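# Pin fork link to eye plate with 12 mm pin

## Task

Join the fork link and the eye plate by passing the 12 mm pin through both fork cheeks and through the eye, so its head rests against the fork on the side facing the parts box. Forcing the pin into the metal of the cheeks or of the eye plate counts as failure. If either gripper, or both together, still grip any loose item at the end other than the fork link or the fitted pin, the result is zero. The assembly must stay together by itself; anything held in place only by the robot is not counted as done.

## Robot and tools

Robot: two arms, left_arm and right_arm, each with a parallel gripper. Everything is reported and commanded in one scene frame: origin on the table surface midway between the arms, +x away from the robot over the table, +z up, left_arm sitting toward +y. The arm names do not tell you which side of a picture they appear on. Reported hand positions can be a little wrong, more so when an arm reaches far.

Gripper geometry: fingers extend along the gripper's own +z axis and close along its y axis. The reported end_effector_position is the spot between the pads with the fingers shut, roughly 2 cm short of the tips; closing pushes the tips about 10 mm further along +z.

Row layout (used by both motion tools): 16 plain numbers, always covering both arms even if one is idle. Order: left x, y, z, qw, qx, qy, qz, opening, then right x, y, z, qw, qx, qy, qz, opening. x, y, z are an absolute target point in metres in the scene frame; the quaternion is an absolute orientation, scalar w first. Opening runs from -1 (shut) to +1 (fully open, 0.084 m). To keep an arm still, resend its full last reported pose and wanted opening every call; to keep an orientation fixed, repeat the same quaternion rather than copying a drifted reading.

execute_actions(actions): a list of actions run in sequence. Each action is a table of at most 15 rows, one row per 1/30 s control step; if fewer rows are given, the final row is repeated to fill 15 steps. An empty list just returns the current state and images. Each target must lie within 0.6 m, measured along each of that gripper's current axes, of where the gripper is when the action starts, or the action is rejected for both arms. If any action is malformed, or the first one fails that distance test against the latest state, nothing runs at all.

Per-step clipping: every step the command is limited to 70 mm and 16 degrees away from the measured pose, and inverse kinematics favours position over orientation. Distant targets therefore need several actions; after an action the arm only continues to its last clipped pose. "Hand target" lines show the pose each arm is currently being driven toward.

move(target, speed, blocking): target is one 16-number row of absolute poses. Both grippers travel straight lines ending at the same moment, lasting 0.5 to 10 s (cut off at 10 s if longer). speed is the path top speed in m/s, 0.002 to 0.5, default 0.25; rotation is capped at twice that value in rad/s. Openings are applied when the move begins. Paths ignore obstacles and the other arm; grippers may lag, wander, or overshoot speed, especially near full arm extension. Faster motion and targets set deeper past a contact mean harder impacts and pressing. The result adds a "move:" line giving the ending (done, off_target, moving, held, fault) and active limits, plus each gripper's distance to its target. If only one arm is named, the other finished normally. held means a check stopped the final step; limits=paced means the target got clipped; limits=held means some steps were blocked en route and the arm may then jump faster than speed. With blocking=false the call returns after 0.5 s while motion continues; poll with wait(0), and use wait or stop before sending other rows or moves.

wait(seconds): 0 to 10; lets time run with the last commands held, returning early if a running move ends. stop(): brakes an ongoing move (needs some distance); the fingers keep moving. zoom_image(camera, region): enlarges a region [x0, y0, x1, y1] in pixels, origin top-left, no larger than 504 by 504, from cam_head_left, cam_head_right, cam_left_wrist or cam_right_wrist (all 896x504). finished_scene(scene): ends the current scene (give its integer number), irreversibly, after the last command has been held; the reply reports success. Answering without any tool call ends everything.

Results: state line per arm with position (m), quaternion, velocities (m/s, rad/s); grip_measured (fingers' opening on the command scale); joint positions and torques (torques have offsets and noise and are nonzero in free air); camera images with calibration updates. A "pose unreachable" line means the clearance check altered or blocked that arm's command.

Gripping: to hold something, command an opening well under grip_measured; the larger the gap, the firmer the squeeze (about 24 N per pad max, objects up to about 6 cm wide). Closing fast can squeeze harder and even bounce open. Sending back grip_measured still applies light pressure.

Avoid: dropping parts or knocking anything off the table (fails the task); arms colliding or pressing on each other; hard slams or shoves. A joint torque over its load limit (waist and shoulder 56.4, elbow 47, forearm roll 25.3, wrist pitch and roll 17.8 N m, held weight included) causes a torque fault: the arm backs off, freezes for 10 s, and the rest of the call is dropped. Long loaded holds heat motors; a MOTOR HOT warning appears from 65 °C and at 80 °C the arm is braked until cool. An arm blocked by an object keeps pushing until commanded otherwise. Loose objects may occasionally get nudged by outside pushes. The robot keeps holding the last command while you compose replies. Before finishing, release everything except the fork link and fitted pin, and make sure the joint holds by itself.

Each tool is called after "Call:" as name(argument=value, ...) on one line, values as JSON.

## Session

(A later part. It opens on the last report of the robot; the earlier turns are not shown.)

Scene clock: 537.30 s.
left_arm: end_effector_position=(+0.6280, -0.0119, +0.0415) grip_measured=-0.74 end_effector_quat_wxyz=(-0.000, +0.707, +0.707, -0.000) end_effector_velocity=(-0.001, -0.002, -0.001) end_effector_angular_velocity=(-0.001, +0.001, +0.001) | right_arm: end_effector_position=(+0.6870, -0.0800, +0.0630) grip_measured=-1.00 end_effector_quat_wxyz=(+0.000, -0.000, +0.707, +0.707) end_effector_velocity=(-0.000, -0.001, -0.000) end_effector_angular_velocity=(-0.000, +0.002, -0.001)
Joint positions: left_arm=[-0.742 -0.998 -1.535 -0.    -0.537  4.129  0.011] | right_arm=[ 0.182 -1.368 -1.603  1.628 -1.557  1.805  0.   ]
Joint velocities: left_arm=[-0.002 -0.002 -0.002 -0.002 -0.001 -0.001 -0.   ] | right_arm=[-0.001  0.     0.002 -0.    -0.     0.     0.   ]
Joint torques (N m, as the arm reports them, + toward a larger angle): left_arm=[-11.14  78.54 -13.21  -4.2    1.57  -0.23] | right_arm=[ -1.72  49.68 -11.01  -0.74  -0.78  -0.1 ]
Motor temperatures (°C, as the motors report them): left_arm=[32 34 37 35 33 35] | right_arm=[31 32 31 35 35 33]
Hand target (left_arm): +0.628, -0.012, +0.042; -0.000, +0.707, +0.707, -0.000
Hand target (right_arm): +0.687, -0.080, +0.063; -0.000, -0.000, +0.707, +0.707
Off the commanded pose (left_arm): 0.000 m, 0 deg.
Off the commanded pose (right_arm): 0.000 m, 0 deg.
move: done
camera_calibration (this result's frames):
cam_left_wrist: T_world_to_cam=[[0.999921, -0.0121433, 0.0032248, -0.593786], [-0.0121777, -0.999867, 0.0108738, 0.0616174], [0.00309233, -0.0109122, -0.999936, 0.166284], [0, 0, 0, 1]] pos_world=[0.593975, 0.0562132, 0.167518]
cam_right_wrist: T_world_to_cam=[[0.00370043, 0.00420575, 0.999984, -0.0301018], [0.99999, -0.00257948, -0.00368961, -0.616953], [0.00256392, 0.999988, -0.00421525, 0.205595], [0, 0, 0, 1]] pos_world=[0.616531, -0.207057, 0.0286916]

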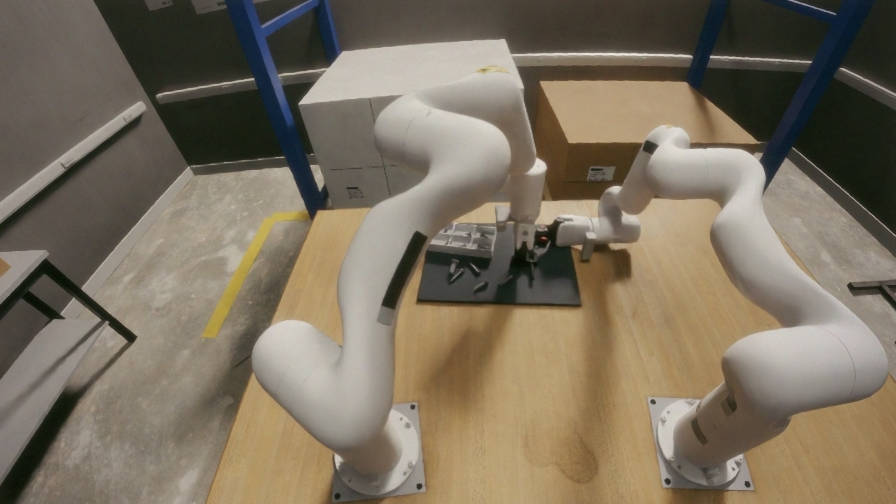

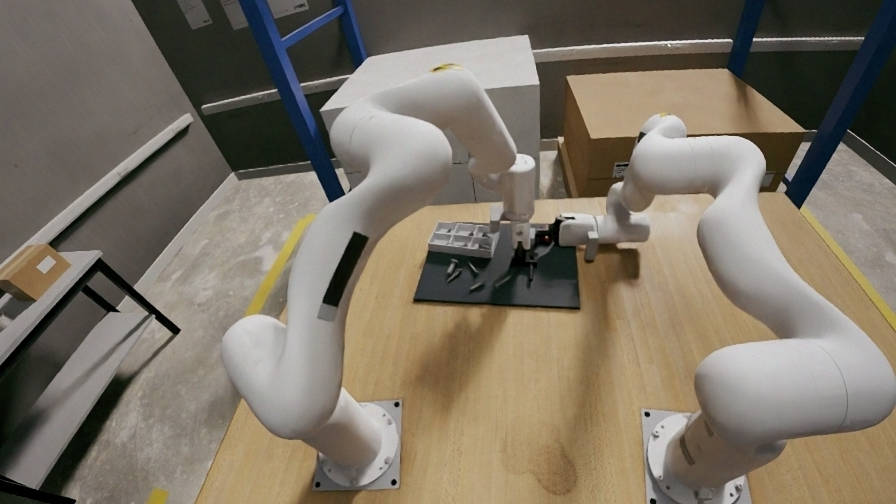

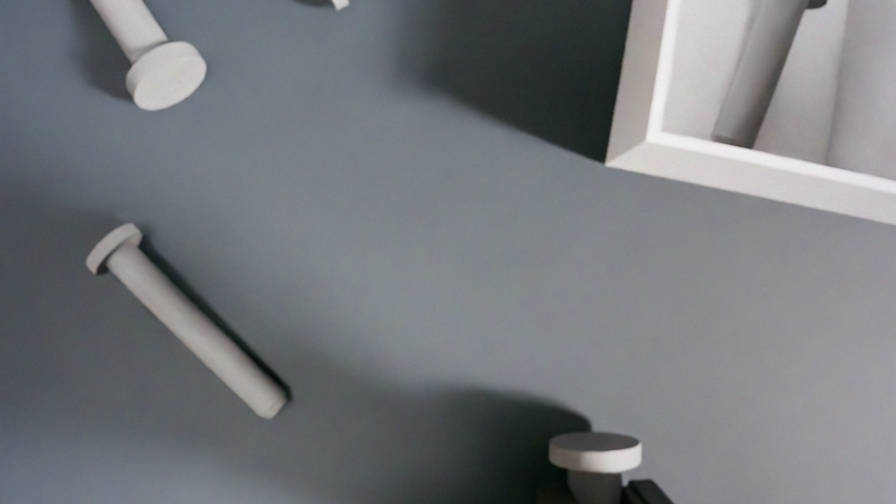

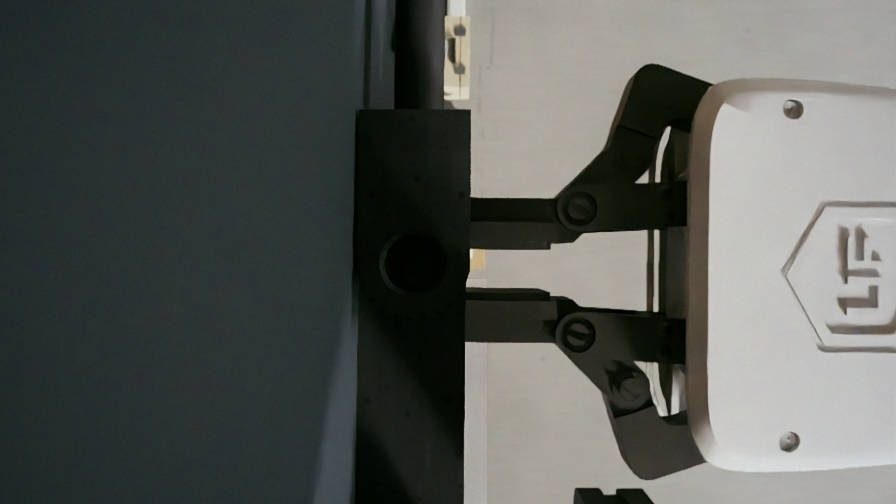

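Call:
move(target=[0.628,-0.010,0.0405,0,0.707,0.707,0,-0.2,0.687,-0.08,0.063,0,0,0.707,0.707,-1], speed=0.005)

Call:
move(target=[0.628,-0.010,0.075,0,0.707,0.707,0,-0.2,0.687,-0.08,0.063,0,0,0.707,0.707,-1], speed=0.03)

Call:
move(target=[0.628,0.026,0.075,0,0.707,0.707,0,-1,0.687,-0.08,0.063,0,0,0.707,0.707,-1], speed=0.04)

Scene clock: 539.80 s.
left_arm: end_effector_position=(+0.6280, -0.0102, +0.0406) grip_measured=-0.22 end_effector_quat_wxyz=(+0.000, +0.707, +0.707, +0.000) end_effector_velocity=(-0.000, +0.002, -0.001) end_effector_angular_velocity=(+0.003, +0.002, -0.000) | right_arm: end_effector_position=(+0.6870, -0.0800, +0.0630) grip_measured=-1.00 end_effector_quat_wxyz=(+0.000, -0.000, +0.707, +0.707) end_effector_velocity=(-0.000, -0.000, -0.001) end_effector_angular_velocity=(-0.000, +0.000, +0.000)
Joint positions: left_arm=[-0.74  -0.997 -1.531 -0.    -0.533  4.132  0.035] | right_arm=[ 0.182 -1.368 -1.603  1.628 -1.557  1.805  0.   ]
Joint velocities: left_arm=[ 0.002 -0.     0.002  0.002 -0.001  0.001  0.   ] | right_arm=[-0.    -0.001 -0.    -0.    -0.    -0.     0.   ]
Joint torques (N m, as the arm reports them, + toward a larger angle): left_arm=[  6.28  72.16 -10.05  -0.17   0.27  -0.24] | right_arm=[  1.59  47.26 -10.54  -0.72  -0.65  -0.28]
Motor temperatures (°C, as the motors report them): left_arm=[32 34 37 35 33 35] | right_arm=[31 32 31 35 35 33]
Hand target (left_arm): +0.628, -0.010, +0.040; +0.000, +0.707, +0.707, +0.000
Hand target (right_arm): +0.687, -0.080, +0.063; -0.000, -0.000, +0.707, +0.707
Off the commanded pose (left_arm): 0.000 m, 0 deg.
Off the commanded pose (right_arm): 0.000 m, 0 deg.
move: done
camera_calibration (this result's frames):
cam_left_wrist: T_world_to_cam=[[0.99992, -0.0121278, 0.0035894, -0.593839], [-0.0121671, -0.999864, 0.0111422, 0.0633253], [0.00345378, -0.0111849, -0.999931, 0.16518], [0, 0, 0, 1]] pos_world=[0.593991, 0.0579622, 0.166595]
cam_right_wrist: T_world_to_cam=[[0.00370065, 0.00420593, 0.999984, -0.0301019], [0.99999, -0.00257934, -0.00368982, -0.616953], [0.00256378, 0.999988, -0.00421544, 0.205595], [0, 0, 0, 1]] pos_world=[0.616531, -0.207057, 0.0286917]

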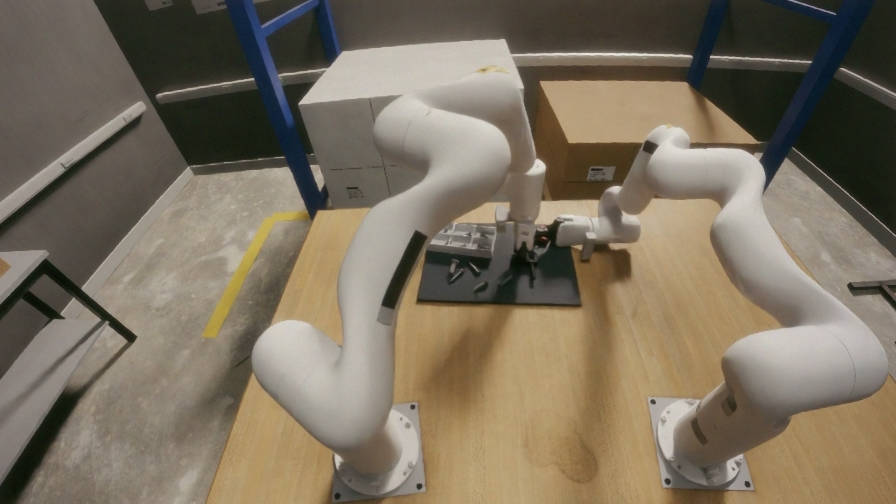

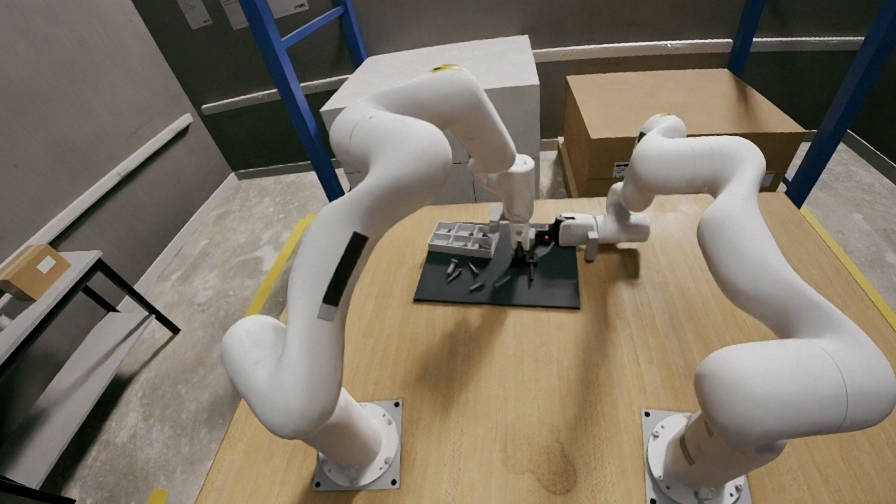

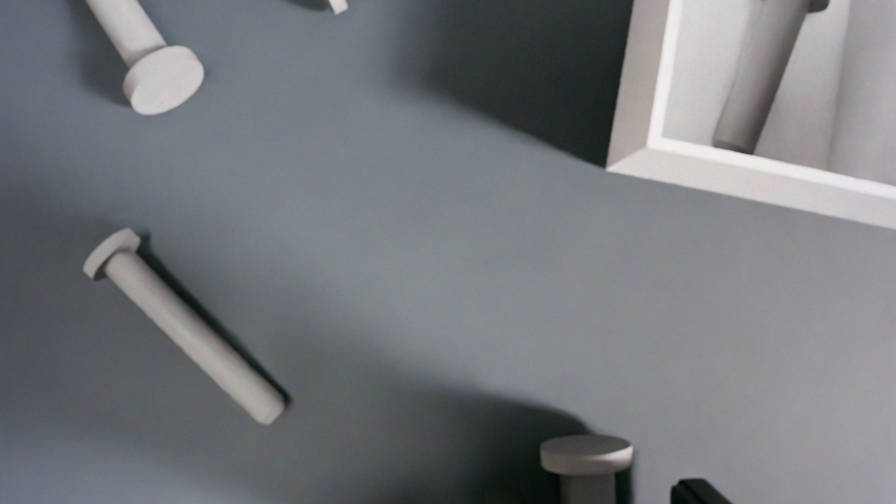

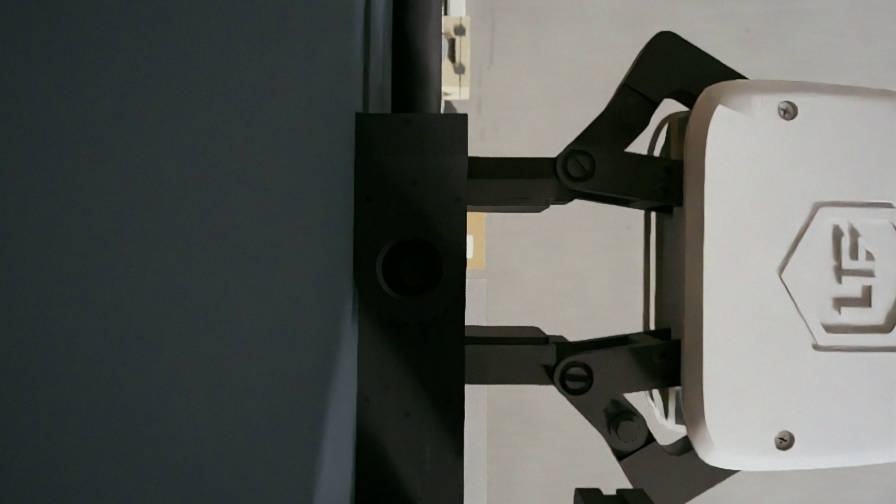

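Scene clock: 541.27 s.
left_arm: end_effector_position=(+0.6279, -0.0100, +0.0748) grip_measured=-0.22 end_effector_quat_wxyz=(-0.000, +0.707, +0.707, -0.000) end_effector_velocity=(+0.000, +0.001, +0.002) end_effector_angular_velocity=(+0.001, +0.000, +0.000) | right_arm: end_effector_position=(+0.6870, -0.0800, +0.0630) grip_measured=-1.00 end_effector_quat_wxyz=(+0.000, +0.000, +0.707, +0.707) end_effector_velocity=(-0.001, -0.001, -0.000) end_effector_angular_velocity=(-0.000, +0.002, -0.000)
Joint positions: left_arm=[-0.74  -0.94  -1.518 -0.    -0.578  4.132  0.035] | right_arm=[ 0.182 -1.368 -1.603  1.628 -1.557  1.805  0.   ]
Joint velocities: left_arm=[ 0.001  0.003  0.001  0.001 -0.003 -0.    -0.   ] | right_arm=[-0.001  0.     0.002 -0.001  0.    -0.     0.   ]
Joint torques (N m, as the arm reports them, + toward a larger angle): left_arm=[  6.07  71.28 -10.75  -0.35   0.32  -0.23] | right_arm=[ -0.04  47.43 -11.09  -1.06  -0.86  -0.24]
Motor temperatures (°C, as the motors report them): left_arm=[32 34 37 35 33 35] | right_arm=[31 32 31 35 35 33]
Hand target (left_arm): +0.628, -0.010, +0.075; +0.000, +0.707, +0.707, -0.000
Hand target (right_arm): +0.687, -0.080, +0.063; -0.000, -0.000, +0.707, +0.707
Off the commanded pose (left_arm): 0.000 m, 0 deg.
Off the commanded pose (right_arm): 0.000 m, 0 deg.
move: done
camera_calibration (this result's frames):
cam_left_wrist: T_world_to_cam=[[0.999921, -0.0121708, 0.00323484, -0.593819], [-0.0122057, -0.999865, 0.0109724, 0.0632143], [0.00310086, -0.011011, -0.999935, 0.19959], [0, 0, 0, 1]] pos_world=[0.593925, 0.0581762, 0.200804]
cam_right_wrist: T_world_to_cam=[[0.00370075, 0.00420585, 0.999984, -0.030102], [0.99999, -0.00257947, -0.00368992, -0.616953], [0.00256391, 0.999988, -0.00421536, 0.205595], [0, 0, 0, 1]] pos_world=[0.616531, -0.207057, 0.0286917]

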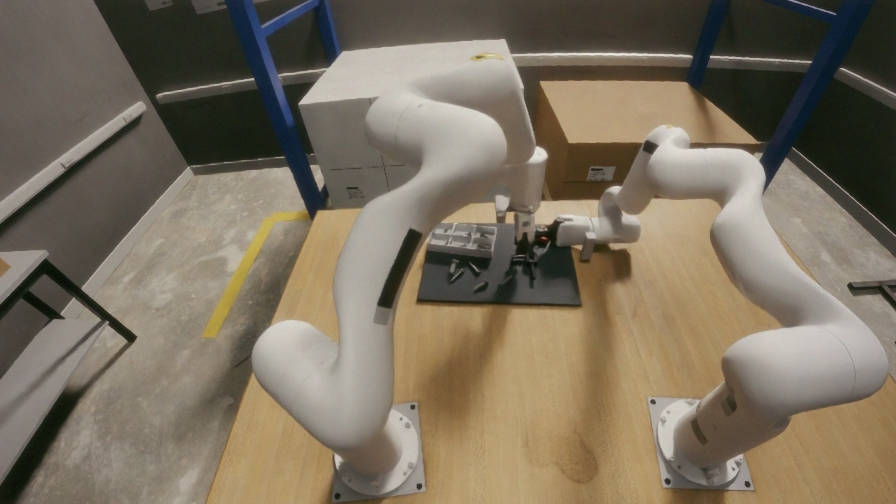

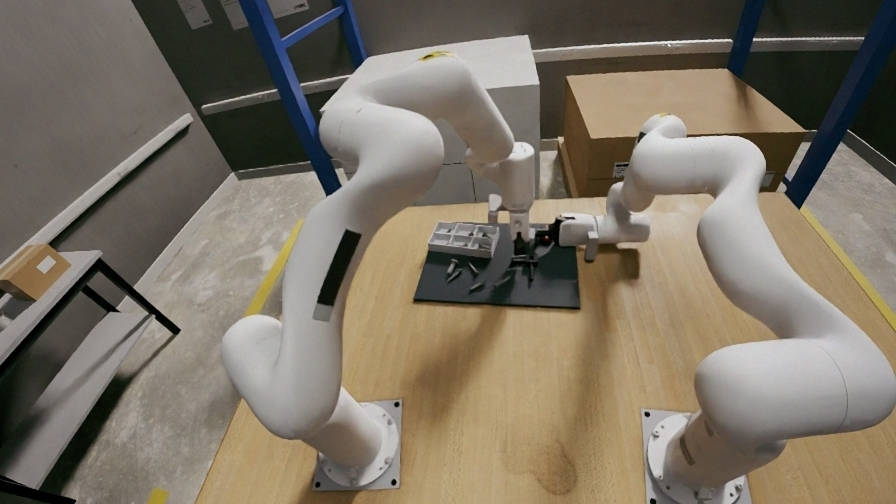

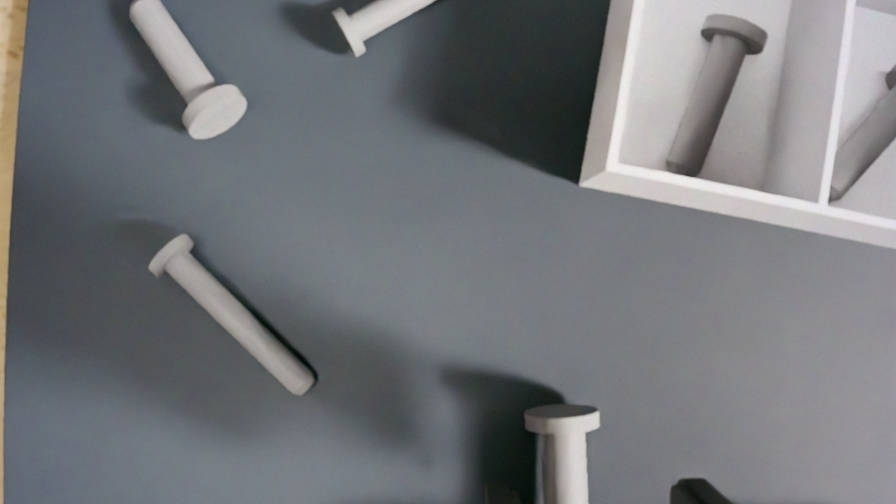

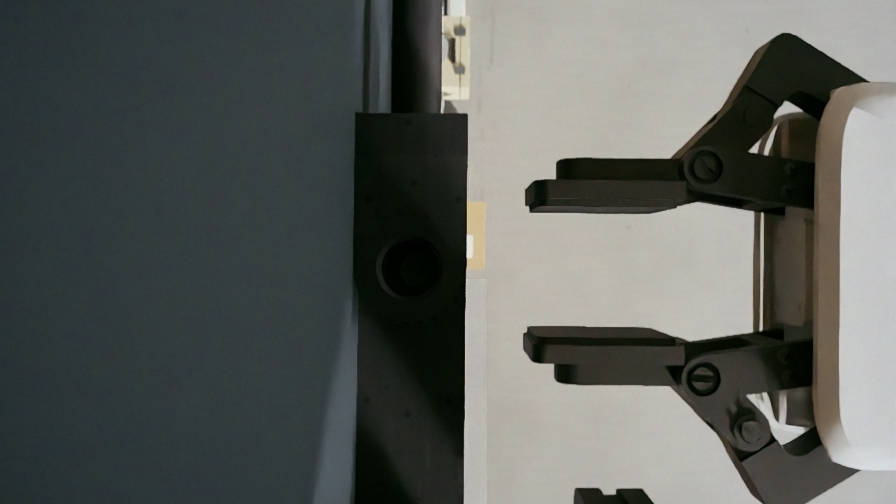

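Scene clock: 542.53 s.
left_arm: end_effector_position=(+0.6279, +0.0258, +0.0750) grip_measured=-1.00 end_effector_quat_wxyz=(+0.000, +0.707, +0.707, +0.000) end_effector_velocity=(-0.000, +0.001, -0.000) end_effector_angular_velocity=(-0.001, +0.000, +0.001) | right_arm: end_effector_position=(+0.6870, -0.0800, +0.0630) grip_measured=-1.00 end_effector_quat_wxyz=(-0.000, -0.000, +0.707, +0.707) end_effector_velocity=(+0.000, +0.000, +0.000) end_effector_angular_velocity=(-0.000, -0.000, +0.001)
Joint positions: left_arm=[-0.694 -0.9   -1.444  0.    -0.544  4.177  0.   ] | right_arm=[ 0.182 -1.368 -1.603  1.628 -1.557  1.805  0.   ]
Joint velocities: left_arm=[ 0.002  0.002  0.003 -0.002  0.002  0.002  0.   ] | right_arm=[ 0.001  0.    -0.001  0.     0.     0.     0.   ]
Joint torques (N m, as the arm reports them, + toward a larger angle): left_arm=[  6.78  69.02 -10.05  -0.54   0.31  -0.17] | right_arm=[ 0.21 44.62 -9.46 -0.72 -0.56  0.08]
Motor temperatures (°C, as the motors report them): left_arm=[32 34 37 35 33 35] | right_arm=[31 32 31 35 35 33]
Hand target (left_arm): +0.628, +0.026, +0.075; +0.000, +0.707, +0.707, +0.000
Hand target (right_arm): +0.687, -0.080, +0.063; -0.000, -0.000, +0.707, +0.707
Off the commanded pose (left_arm): 0.000 m, 0 deg.
Off the commanded pose (right_arm): 0.000 m, 0 deg.
move: done
camera_calibration (this result's frames):
cam_left_wrist: T_world_to_cam=[[0.999921, -0.0121234, 0.0034515, -0.593372], [-0.0121603, -0.999867, 0.0108863, 0.0989835], [0.00331906, -0.0109274, -0.999935, 0.200041], [0, 0, 0, 1]] pos_world=[0.593864, 0.0939626, 0.200998]
cam_right_wrist: T_world_to_cam=[[0.00370083, 0.00420582, 0.999984, -0.030102], [0.99999, -0.00257929, -0.00369, -0.616953], [0.00256373, 0.999988, -0.00421533, 0.205595], [0, 0, 0, 1]] pos_world=[0.616531, -0.207057, 0.0286916]

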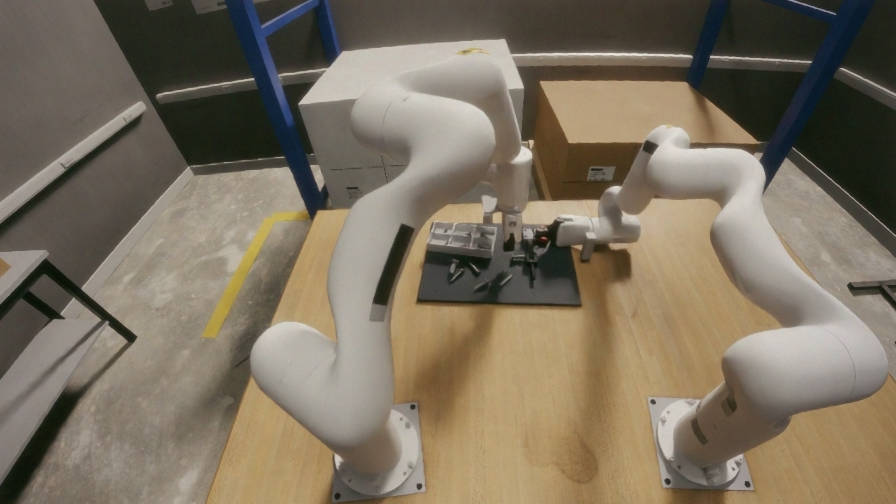

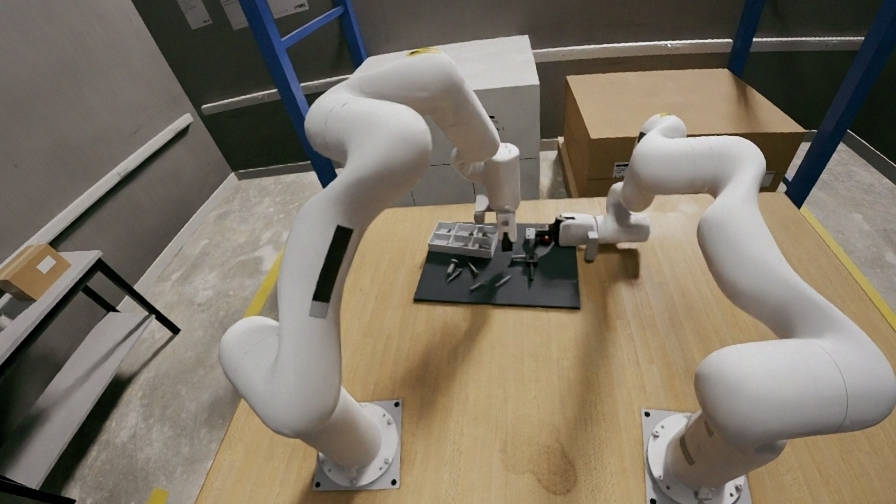

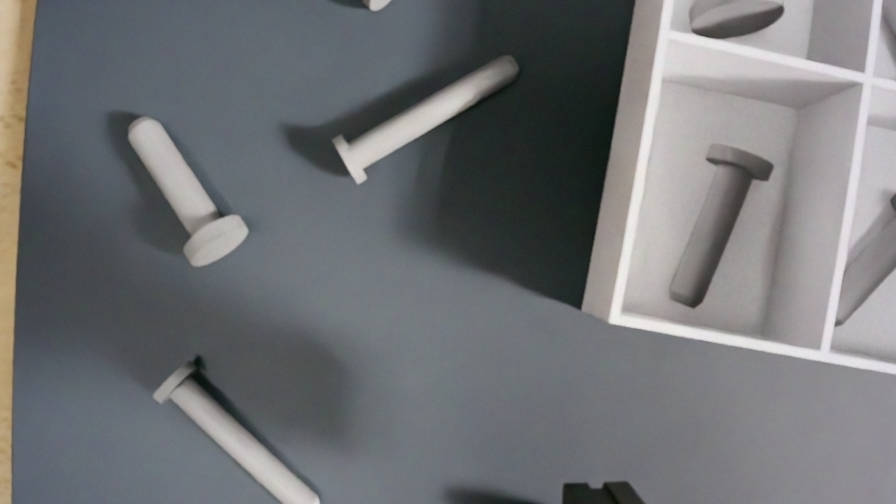

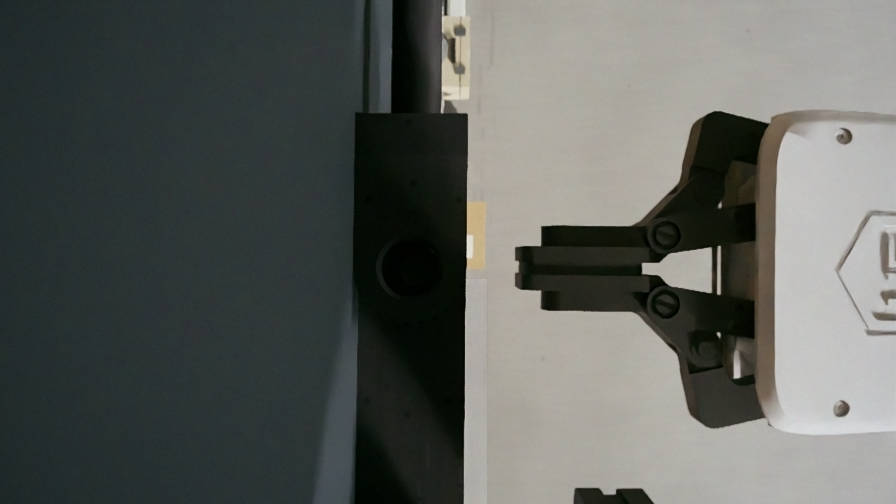

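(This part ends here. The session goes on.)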